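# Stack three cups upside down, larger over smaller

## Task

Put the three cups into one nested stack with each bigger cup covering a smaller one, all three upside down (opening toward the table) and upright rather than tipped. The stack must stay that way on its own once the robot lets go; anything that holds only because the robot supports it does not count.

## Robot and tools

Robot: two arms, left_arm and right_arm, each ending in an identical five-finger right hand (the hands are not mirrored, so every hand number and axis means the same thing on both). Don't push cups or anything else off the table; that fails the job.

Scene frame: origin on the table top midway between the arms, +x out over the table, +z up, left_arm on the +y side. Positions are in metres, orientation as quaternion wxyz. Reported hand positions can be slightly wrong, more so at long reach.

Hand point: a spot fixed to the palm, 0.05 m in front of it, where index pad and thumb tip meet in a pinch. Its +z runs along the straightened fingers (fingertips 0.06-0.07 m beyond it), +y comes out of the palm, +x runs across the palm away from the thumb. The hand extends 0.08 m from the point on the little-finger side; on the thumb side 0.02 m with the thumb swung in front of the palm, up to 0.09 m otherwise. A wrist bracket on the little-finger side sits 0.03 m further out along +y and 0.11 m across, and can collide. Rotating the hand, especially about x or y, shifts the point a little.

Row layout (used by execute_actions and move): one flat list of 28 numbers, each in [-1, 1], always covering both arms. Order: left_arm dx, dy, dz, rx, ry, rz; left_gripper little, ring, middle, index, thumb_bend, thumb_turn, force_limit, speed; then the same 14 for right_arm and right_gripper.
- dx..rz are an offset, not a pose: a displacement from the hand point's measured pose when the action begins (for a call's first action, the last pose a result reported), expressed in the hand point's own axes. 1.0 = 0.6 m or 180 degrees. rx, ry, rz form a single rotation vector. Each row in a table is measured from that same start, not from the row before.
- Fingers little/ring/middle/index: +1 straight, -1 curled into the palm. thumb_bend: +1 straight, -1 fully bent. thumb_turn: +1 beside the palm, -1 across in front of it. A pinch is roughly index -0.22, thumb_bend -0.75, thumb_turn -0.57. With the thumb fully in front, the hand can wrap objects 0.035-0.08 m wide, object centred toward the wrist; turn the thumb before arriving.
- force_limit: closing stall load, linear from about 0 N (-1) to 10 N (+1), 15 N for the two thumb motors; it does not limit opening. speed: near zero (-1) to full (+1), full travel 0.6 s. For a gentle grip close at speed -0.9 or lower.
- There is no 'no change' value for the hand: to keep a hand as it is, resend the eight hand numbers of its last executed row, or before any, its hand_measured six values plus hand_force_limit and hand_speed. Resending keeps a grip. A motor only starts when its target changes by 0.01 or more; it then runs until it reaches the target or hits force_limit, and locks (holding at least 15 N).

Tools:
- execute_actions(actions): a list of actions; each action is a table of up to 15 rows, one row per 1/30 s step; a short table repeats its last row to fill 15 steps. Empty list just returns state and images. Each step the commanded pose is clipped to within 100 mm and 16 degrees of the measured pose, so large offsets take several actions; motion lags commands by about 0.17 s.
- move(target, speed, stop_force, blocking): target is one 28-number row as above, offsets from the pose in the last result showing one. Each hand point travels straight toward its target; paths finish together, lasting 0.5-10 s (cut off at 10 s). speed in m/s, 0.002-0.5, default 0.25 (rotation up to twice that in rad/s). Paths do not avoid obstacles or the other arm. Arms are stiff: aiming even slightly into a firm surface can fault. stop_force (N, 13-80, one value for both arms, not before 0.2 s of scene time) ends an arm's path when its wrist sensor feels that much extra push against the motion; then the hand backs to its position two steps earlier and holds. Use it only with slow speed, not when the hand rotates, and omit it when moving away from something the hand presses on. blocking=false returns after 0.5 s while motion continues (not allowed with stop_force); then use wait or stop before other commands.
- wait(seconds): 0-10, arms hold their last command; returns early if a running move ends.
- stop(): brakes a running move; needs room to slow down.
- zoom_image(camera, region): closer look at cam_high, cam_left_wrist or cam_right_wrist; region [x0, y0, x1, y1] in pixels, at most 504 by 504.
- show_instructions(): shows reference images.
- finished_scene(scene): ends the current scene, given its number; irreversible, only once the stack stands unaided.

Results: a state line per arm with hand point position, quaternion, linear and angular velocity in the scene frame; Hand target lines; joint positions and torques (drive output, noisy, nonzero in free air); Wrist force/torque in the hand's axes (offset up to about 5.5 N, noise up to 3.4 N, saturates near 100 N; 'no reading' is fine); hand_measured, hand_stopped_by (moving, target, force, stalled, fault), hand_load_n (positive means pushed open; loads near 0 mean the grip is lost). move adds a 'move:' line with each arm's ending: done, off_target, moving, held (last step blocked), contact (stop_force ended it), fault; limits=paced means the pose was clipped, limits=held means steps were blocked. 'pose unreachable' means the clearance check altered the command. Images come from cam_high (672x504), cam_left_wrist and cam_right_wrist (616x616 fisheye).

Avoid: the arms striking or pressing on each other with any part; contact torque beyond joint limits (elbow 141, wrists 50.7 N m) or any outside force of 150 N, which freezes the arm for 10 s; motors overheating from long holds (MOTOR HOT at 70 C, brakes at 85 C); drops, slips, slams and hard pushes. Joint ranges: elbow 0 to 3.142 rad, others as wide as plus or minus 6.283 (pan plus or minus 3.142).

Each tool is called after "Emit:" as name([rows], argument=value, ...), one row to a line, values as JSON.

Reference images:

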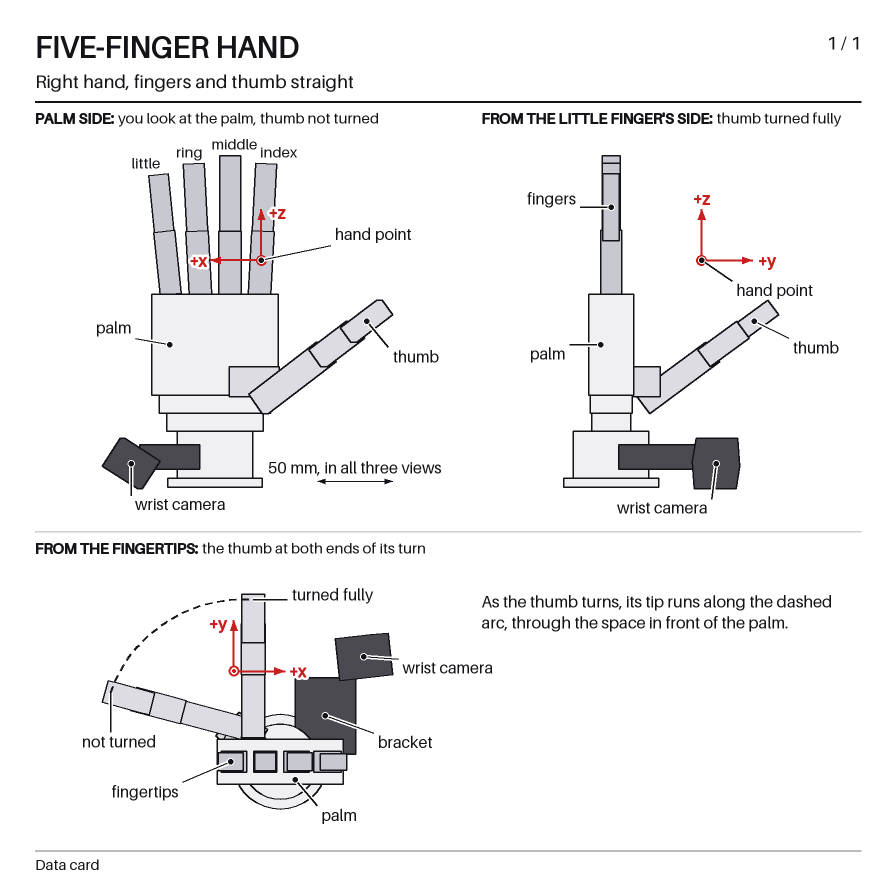

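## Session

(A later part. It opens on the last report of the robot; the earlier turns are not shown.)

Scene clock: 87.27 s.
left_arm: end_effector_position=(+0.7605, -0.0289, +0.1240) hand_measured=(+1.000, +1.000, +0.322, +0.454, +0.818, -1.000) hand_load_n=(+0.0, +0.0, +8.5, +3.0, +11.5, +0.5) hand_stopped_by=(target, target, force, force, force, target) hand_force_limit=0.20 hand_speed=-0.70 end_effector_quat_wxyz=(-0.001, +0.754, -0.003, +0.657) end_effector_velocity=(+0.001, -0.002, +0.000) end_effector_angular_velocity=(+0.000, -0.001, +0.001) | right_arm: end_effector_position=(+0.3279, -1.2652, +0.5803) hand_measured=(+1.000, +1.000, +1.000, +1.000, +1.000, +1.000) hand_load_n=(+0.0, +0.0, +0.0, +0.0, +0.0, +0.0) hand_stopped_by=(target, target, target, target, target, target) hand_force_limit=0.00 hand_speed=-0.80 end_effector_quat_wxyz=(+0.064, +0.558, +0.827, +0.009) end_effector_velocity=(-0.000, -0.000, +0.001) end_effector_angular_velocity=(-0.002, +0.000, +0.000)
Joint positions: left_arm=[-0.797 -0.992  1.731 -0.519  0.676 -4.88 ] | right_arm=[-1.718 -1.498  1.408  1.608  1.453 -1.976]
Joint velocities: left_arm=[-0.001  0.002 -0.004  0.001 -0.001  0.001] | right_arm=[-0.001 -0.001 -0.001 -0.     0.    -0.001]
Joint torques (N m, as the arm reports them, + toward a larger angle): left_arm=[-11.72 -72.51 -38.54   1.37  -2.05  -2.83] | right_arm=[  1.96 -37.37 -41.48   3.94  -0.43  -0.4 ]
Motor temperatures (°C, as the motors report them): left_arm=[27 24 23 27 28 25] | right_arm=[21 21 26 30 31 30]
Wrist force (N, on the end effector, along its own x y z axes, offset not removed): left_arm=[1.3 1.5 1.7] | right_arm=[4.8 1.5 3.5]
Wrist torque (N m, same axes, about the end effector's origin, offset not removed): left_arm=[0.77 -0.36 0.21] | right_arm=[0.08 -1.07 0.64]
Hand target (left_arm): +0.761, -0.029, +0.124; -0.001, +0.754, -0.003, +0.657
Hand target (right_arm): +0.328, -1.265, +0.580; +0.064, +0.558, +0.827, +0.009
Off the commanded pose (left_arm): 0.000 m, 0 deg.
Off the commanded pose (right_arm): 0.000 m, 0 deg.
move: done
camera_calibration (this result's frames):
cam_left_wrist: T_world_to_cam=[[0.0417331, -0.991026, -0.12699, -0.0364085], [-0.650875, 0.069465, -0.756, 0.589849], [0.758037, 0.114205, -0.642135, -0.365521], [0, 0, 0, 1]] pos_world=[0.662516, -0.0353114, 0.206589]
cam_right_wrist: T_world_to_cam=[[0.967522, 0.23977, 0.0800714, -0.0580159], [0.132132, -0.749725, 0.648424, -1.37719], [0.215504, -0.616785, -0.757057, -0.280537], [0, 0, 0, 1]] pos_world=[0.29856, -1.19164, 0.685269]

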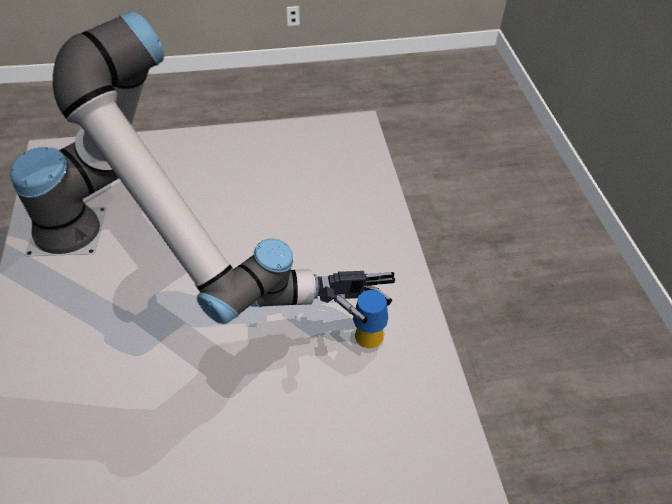

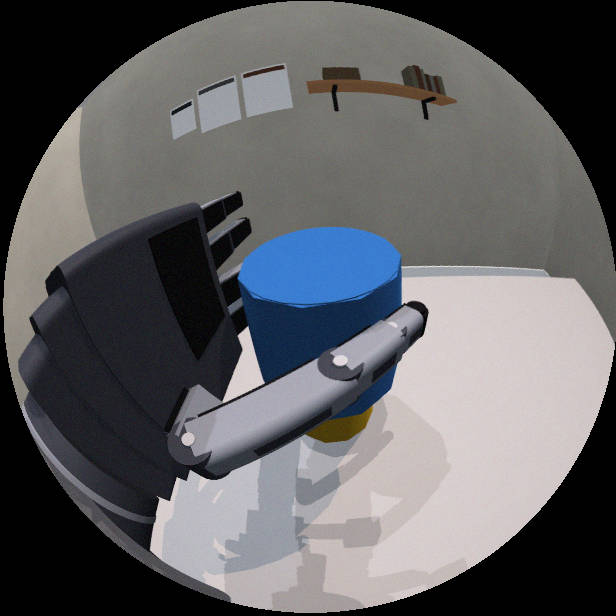

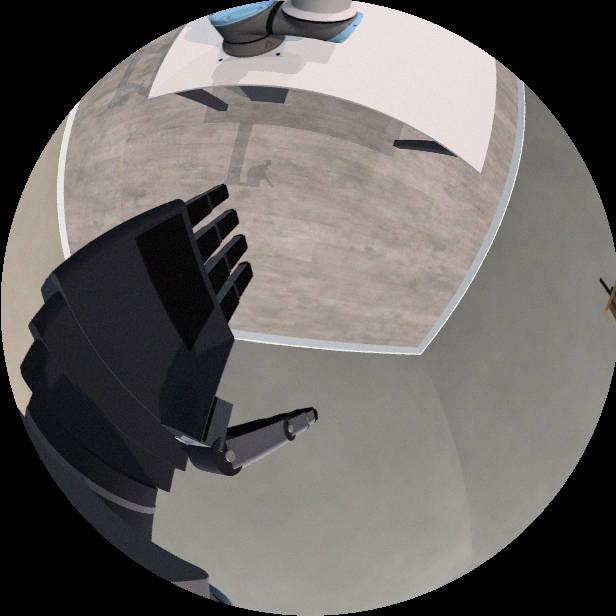

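Aligned.

Emit:
move(target=[-0.139,0,0.019,0,0,0,1,1,-0.6,-0.6,-0.3,-1,0.2,-0.7,0,0,0,0,0,0,1,1,1,1,1,1,0,-0.8], speed=0.05, stop_force=15)

Emit:
move(target=[0,0,0,0,0,0,1,1,1,1,1,-1,0.2,0,0,0,0,0,0,0,1,1,1,1,1,1,0,-0.8])

Emit:
move(target=[0.1,-0.03,-0.15,0,0,0,1,1,1,1,1,-1,0.2,0,0,0,0,0,0,0,1,1,1,1,1,1,0,-0.8], speed=0.2)

Emit:
zoom_image(camera="cam_high", region=[280, 240, 420, 380])

Scene clock: 92.77 s.
left_arm: end_effector_position=(+0.7605, -0.0285, +0.0400) hand_measured=(+1.000, +1.000, +0.322, +0.454, +0.818, -1.000) hand_load_n=(+0.0, +0.0, +8.5, +3.0, +11.5, +0.5) hand_stopped_by=(target, target, force, force, force, target) hand_force_limit=0.20 hand_speed=-0.70 end_effector_quat_wxyz=(-0.001, +0.754, -0.003, +0.657) end_effector_velocity=(+0.001, -0.000, -0.001) end_effector_angular_velocity=(-0.003, -0.001, -0.000) | right_arm: end_effector_position=(+0.3279, -1.2652, +0.5803) hand_measured=(+1.000, +1.000, +1.000, +1.000, +1.000, +1.000) hand_load_n=(+0.0, +0.0, +0.0, +0.0, +0.0, +0.0) hand_stopped_by=(target, target, target, target, target, target) hand_force_limit=0.00 hand_speed=-0.80 end_effector_quat_wxyz=(+0.064, +0.558, +0.827, +0.009) end_effector_velocity=(+0.000, -0.000, +0.000) end_effector_angular_velocity=(+0.001, -0.000, -0.001)
Joint positions: left_arm=[-0.796 -0.892  1.753 -0.64   0.677 -4.879] | right_arm=[-1.718 -1.498  1.408  1.608  1.453 -1.976]
Joint velocities: left_arm=[ 0.     0.002 -0.001 -0.002  0.001 -0.001] | right_arm=[ 0.     0.001 -0.001  0.001 -0.     0.001]
Joint torques (N m, as the arm reports them, + toward a larger angle): left_arm=[  9.37 -76.29 -16.97  -2.61   0.98   2.96] | right_arm=[  1.93 -37.54 -41.76   3.85  -0.69  -0.25]
Motor temperatures (°C, as the motors report them): left_arm=[27 24 23 27 28 25] | right_arm=[21 21 26 30 31 30]
Wrist force (N, on the end effector, along its own x y z axes, offset not removed): left_arm=[-1.5 1.1 -0.9] | right_arm=[2.0 0.9 2.2]
Wrist torque (N m, same axes, about the end effector's origin, offset not removed): left_arm=[0.88 0.22 0.07] | right_arm=[-0.05 -0.61 0.40]
Hand target (left_arm): +0.761, -0.028, +0.040; -0.001, +0.754, -0.003, +0.657
Hand target (right_arm): +0.328, -1.265, +0.580; +0.064, +0.558, +0.827, +0.009
Off the commanded pose (left_arm): 0.000 m, 0 deg.
Off the commanded pose (right_arm): 0.000 m, 0 deg.
move: done
camera_calibration (this result's frames):
cam_left_wrist: T_world_to_cam=[[0.0417353, -0.991027, -0.12698, -0.0467248], [-0.650878, 0.0694557, -0.755999, 0.526327], [0.758034, 0.114201, -0.642139, -0.419511], [0, 0, 0, 1]] pos_world=[0.662528, -0.0349536, 0.122585]
cam_right_wrist: T_world_to_cam=[[0.967522, 0.23977, 0.0800714, -0.0580159], [0.132132, -0.749725, 0.648424, -1.37719], [0.215504, -0.616785, -0.757057, -0.280537], [0, 0, 0, 1]] pos_world=[0.29856, -1.19164, 0.685269]

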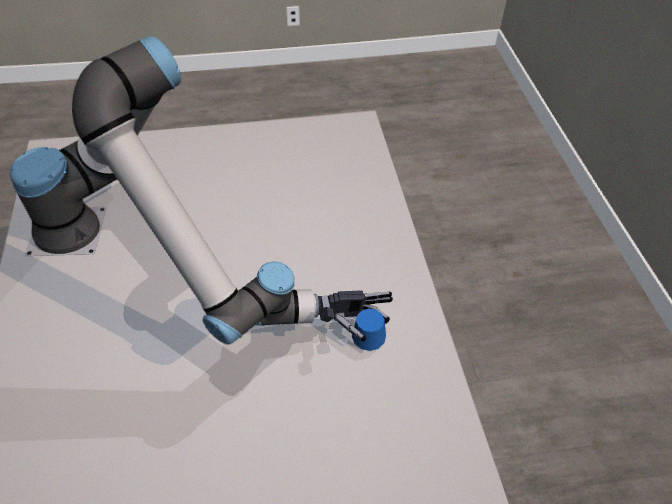

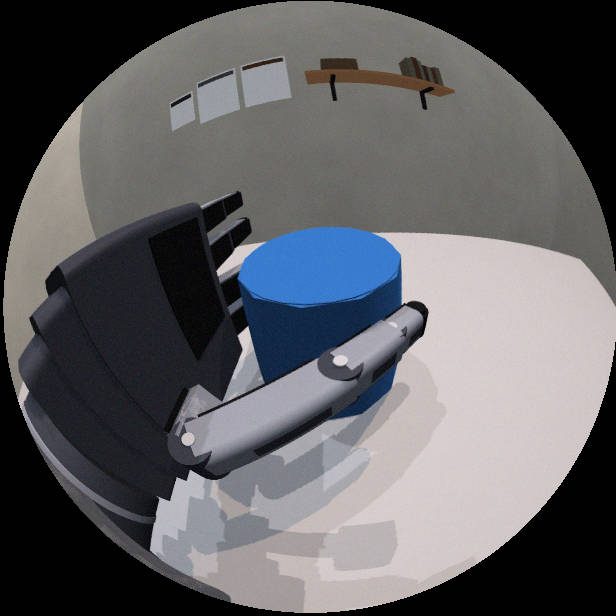

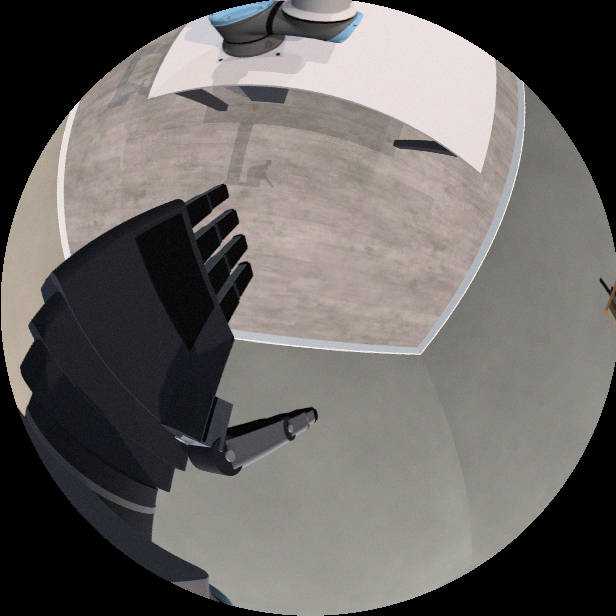

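Scene clock: 93.47 s.
left_arm: end_effector_position=(+0.7605, -0.0285, +0.0400) hand_measured=(+1.000, +1.000, +1.000, +1.000, +1.000, -1.000) hand_load_n=(+0.0, +0.0, +0.0, +0.0, +0.0, +0.0) hand_stopped_by=(target, target, target, target, target, target) hand_force_limit=0.20 hand_speed=0.00 end_effector_quat_wxyz=(-0.001, +0.754, -0.003, +0.657) end_effector_velocity=(+0.001, -0.000, +0.001) end_effector_angular_velocity=(-0.001, -0.002, +0.001) | right_arm: end_effector_position=(+0.3279, -1.2652, +0.5803) hand_measured=(+1.000, +1.000, +1.000, +1.000, +1.000, +1.000) hand_load_n=(+0.0, +0.0, +0.0, +0.0, +0.0, +0.0) hand_stopped_by=(target, target, target, target, target, target) hand_force_limit=0.00 hand_speed=-0.80 end_effector_quat_wxyz=(+0.064, +0.558, +0.827, +0.009) end_effector_velocity=(-0.001, -0.001, -0.000) end_effector_angular_velocity=(-0.001, -0.000, -0.002)
Joint positions: left_arm=[-0.796 -0.892  1.753 -0.64   0.677 -4.879] | right_arm=[-1.718 -1.498  1.408  1.608  1.453 -1.976]
Joint velocities: left_arm=[ 0.    -0.    -0.001 -0.002 -0.001  0.001] | right_arm=[-0.001  0.001 -0.001 -0.001 -0.     0.001]
Joint torques (N m, as the arm reports them, + toward a larger angle): left_arm=[  9.22 -88.62 -17.8    0.09   0.8    2.8 ] | right_arm=[  1.31 -36.62 -41.9    3.9   -0.55  -0.33]
Motor temperatures (°C, as the motors report them): left_arm=[27 24 23 27 28 25] | right_arm=[21 21 26 30 31 30]
Wrist force (N, on the end effector, along its own x y z axes, offset not removed): left_arm=[5.9 2.0 -2.2] | right_arm=[3.1 -0.2 2.6]
Wrist torque (N m, same axes, about the end effector's origin, offset not removed): left_arm=[1.06 -0.83 0.44] | right_arm=[-0.24 -0.75 0.52]
Hand target (left_arm): +0.761, -0.028, +0.040; -0.001, +0.754, -0.003, +0.657
Hand target (right_arm): +0.328, -1.265, +0.580; +0.064, +0.558, +0.827, +0.009
Off the commanded pose (left_arm): 0.000 m, 0 deg.
Off the commanded pose (right_arm): 0.000 m, 0 deg.
move: done
camera_calibration (this result's frames):
cam_left_wrist: T_world_to_cam=[[0.0417341, -0.991027, -0.126979, -0.0467278], [-0.650875, 0.069456, -0.756001, 0.526302], [0.758037, 0.114198, -0.642136, -0.419534], [0, 0, 0, 1]] pos_world=[0.662529, -0.0349532, 0.122554]
cam_right_wrist: T_world_to_cam=[[0.967522, 0.23977, 0.0800714, -0.0580159], [0.132132, -0.749725, 0.648424, -1.37719], [0.215504, -0.616785, -0.757057, -0.280537], [0, 0, 0, 1]] pos_world=[0.298561, -1.19164, 0.685269]

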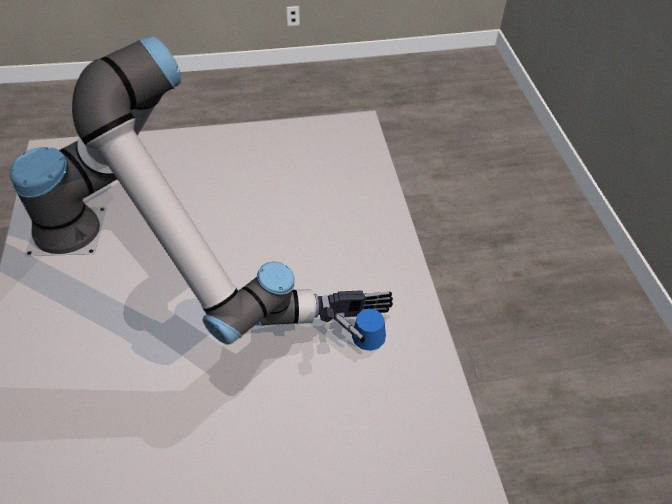

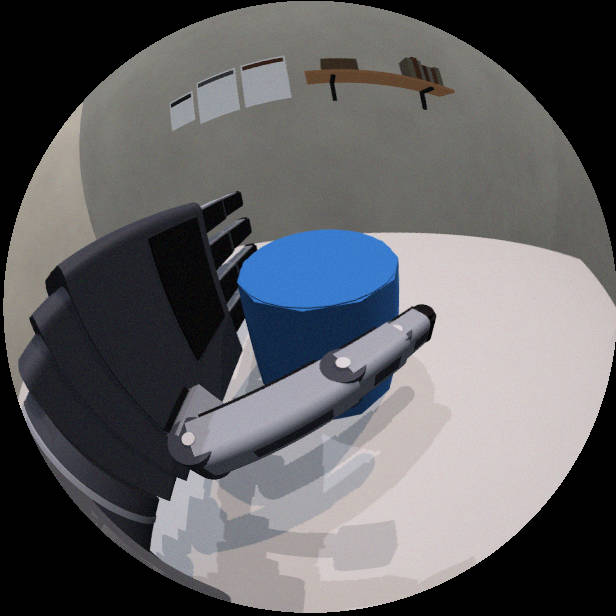

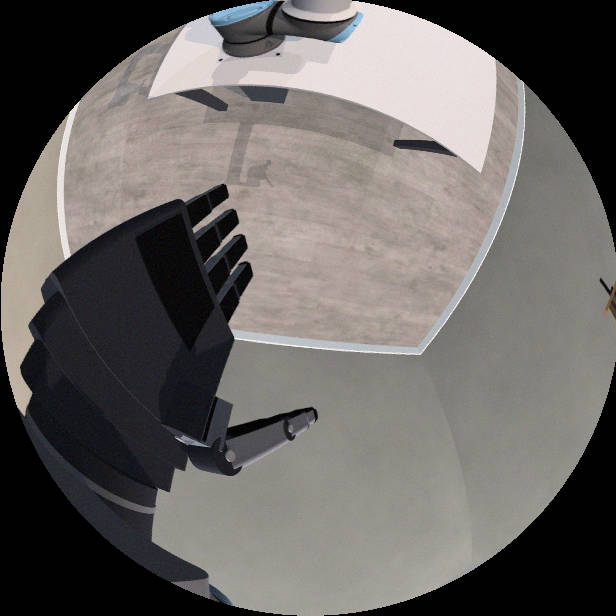

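Scene clock: 94.50 s.
left_arm: end_effector_position=(+0.6796, -0.0106, +0.1116) hand_measured=(+1.000, +1.000, +1.000, +1.000, +1.000, -1.000) hand_load_n=(+0.0, +0.0, +0.0, +0.0, +0.0, +0.0) hand_stopped_by=(target, target, target, target, target, target) hand_force_limit=0.20 hand_speed=0.00 end_effector_quat_wxyz=(-0.001, +0.754, -0.003, +0.657) end_effector_velocity=(-0.001, -0.000, +0.001) end_effector_angular_velocity=(-0.000, -0.000, -0.001) | right_arm: end_effector_position=(+0.3279, -1.2652, +0.5803) hand_measured=(+1.000, +1.000, +1.000, +1.000, +1.000, +1.000) hand_load_n=(+0.0, +0.0, +0.0, +0.0, +0.0, +0.0) hand_stopped_by=(target, target, target, target, target, target) hand_force_limit=0.00 hand_speed=-0.80 end_effector_quat_wxyz=(+0.064, +0.558, +0.827, +0.009) end_effector_velocity=(+0.000, +0.000, -0.000) end_effector_angular_velocity=(+0.001, +0.000, +0.001)
Joint positions: left_arm=[-0.876 -1.063  1.891 -0.583  0.599 -4.91 ] | right_arm=[-1.718 -1.498  1.408  1.608  1.453 -1.976]
Joint velocities: left_arm=[-0.001 -0.002  0.001  0.    -0.     0.   ] | right_arm=[ 0.001  0.     0.001  0.     0.    -0.   ]
Joint torques (N m, as the arm reports them, + toward a larger angle): left_arm=[-14.35 -82.91 -17.53   1.42  -2.6   -2.81] | right_arm=[  1.65 -38.08 -41.53   3.87  -0.73  -0.34]
Motor temperatures (°C, as the motors report them): left_arm=[27 24 23 27 28 25] | right_arm=[21 21 26 30 31 30]
Wrist force (N, on the end effector, along its own x y z axes, offset not removed): left_arm=[3.7 1.3 -0.6] | right_arm=[2.9 -3.8 -1.5]
Wrist torque (N m, same axes, about the end effector's origin, offset not removed): left_arm=[0.90 -0.74 0.27] | right_arm=[-0.51 -0.53 0.28]
Hand target (left_arm): +0.680, -0.011, +0.112; -0.001, +0.754, -0.003, +0.657
Hand target (right_arm): +0.328, -1.265, +0.580; +0.064, +0.558, +0.827, +0.009
Off the commanded pose (left_arm): 0.000 m, 0 deg.
Off the commanded pose (right_arm): 0.000 m, 0 deg.
move: done
camera_calibration (this result's frames):
cam_left_wrist: T_world_to_cam=[[0.0417629, -0.99101, -0.127102, -0.0164913], [-0.650786, 0.0695447, -0.756069, 0.526459], [0.758111, 0.114292, -0.642031, -0.314355], [0, 0, 0, 1]] pos_world=[0.581617, -0.0170272, 0.194117]
cam_right_wrist: T_world_to_cam=[[0.967522, 0.23977, 0.0800714, -0.0580158], [0.132132, -0.749725, 0.648424, -1.37719], [0.215504, -0.616785, -0.757057, -0.280537], [0, 0, 0, 1]] pos_world=[0.29856, -1.19164, 0.685269]

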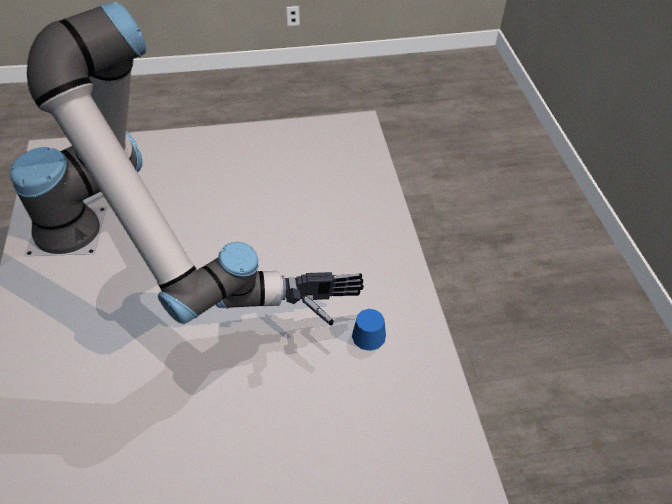

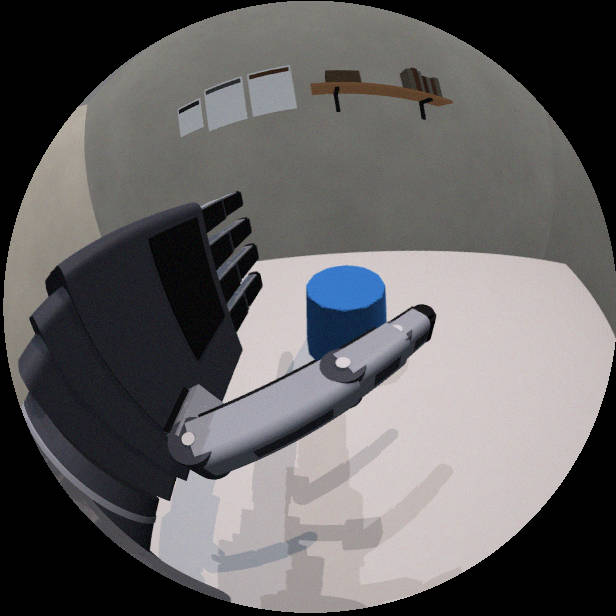

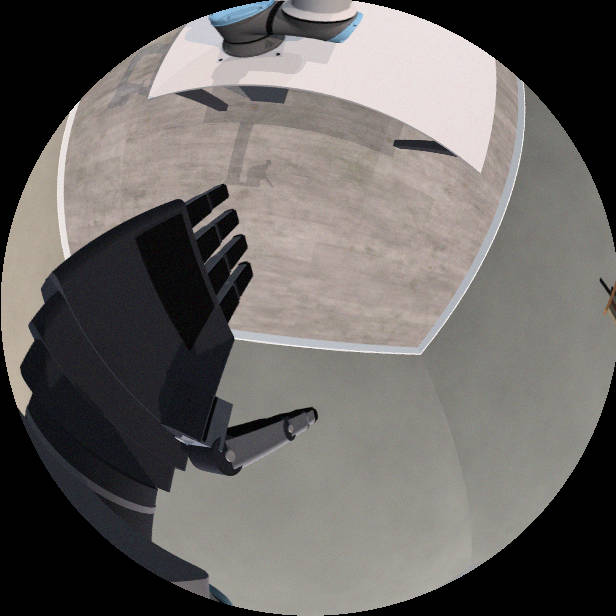

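Region (280, 240, 420, 380) of cam_high's 672x504 image, scaled by 3.600, with more detail than that image has.

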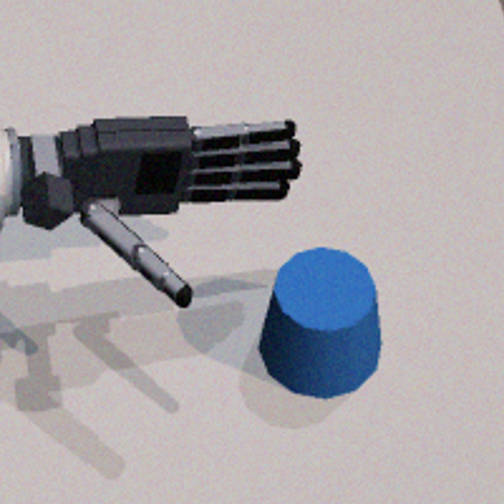

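Emit:
finished_scene(scene=1)

The scene is finished: the task was done.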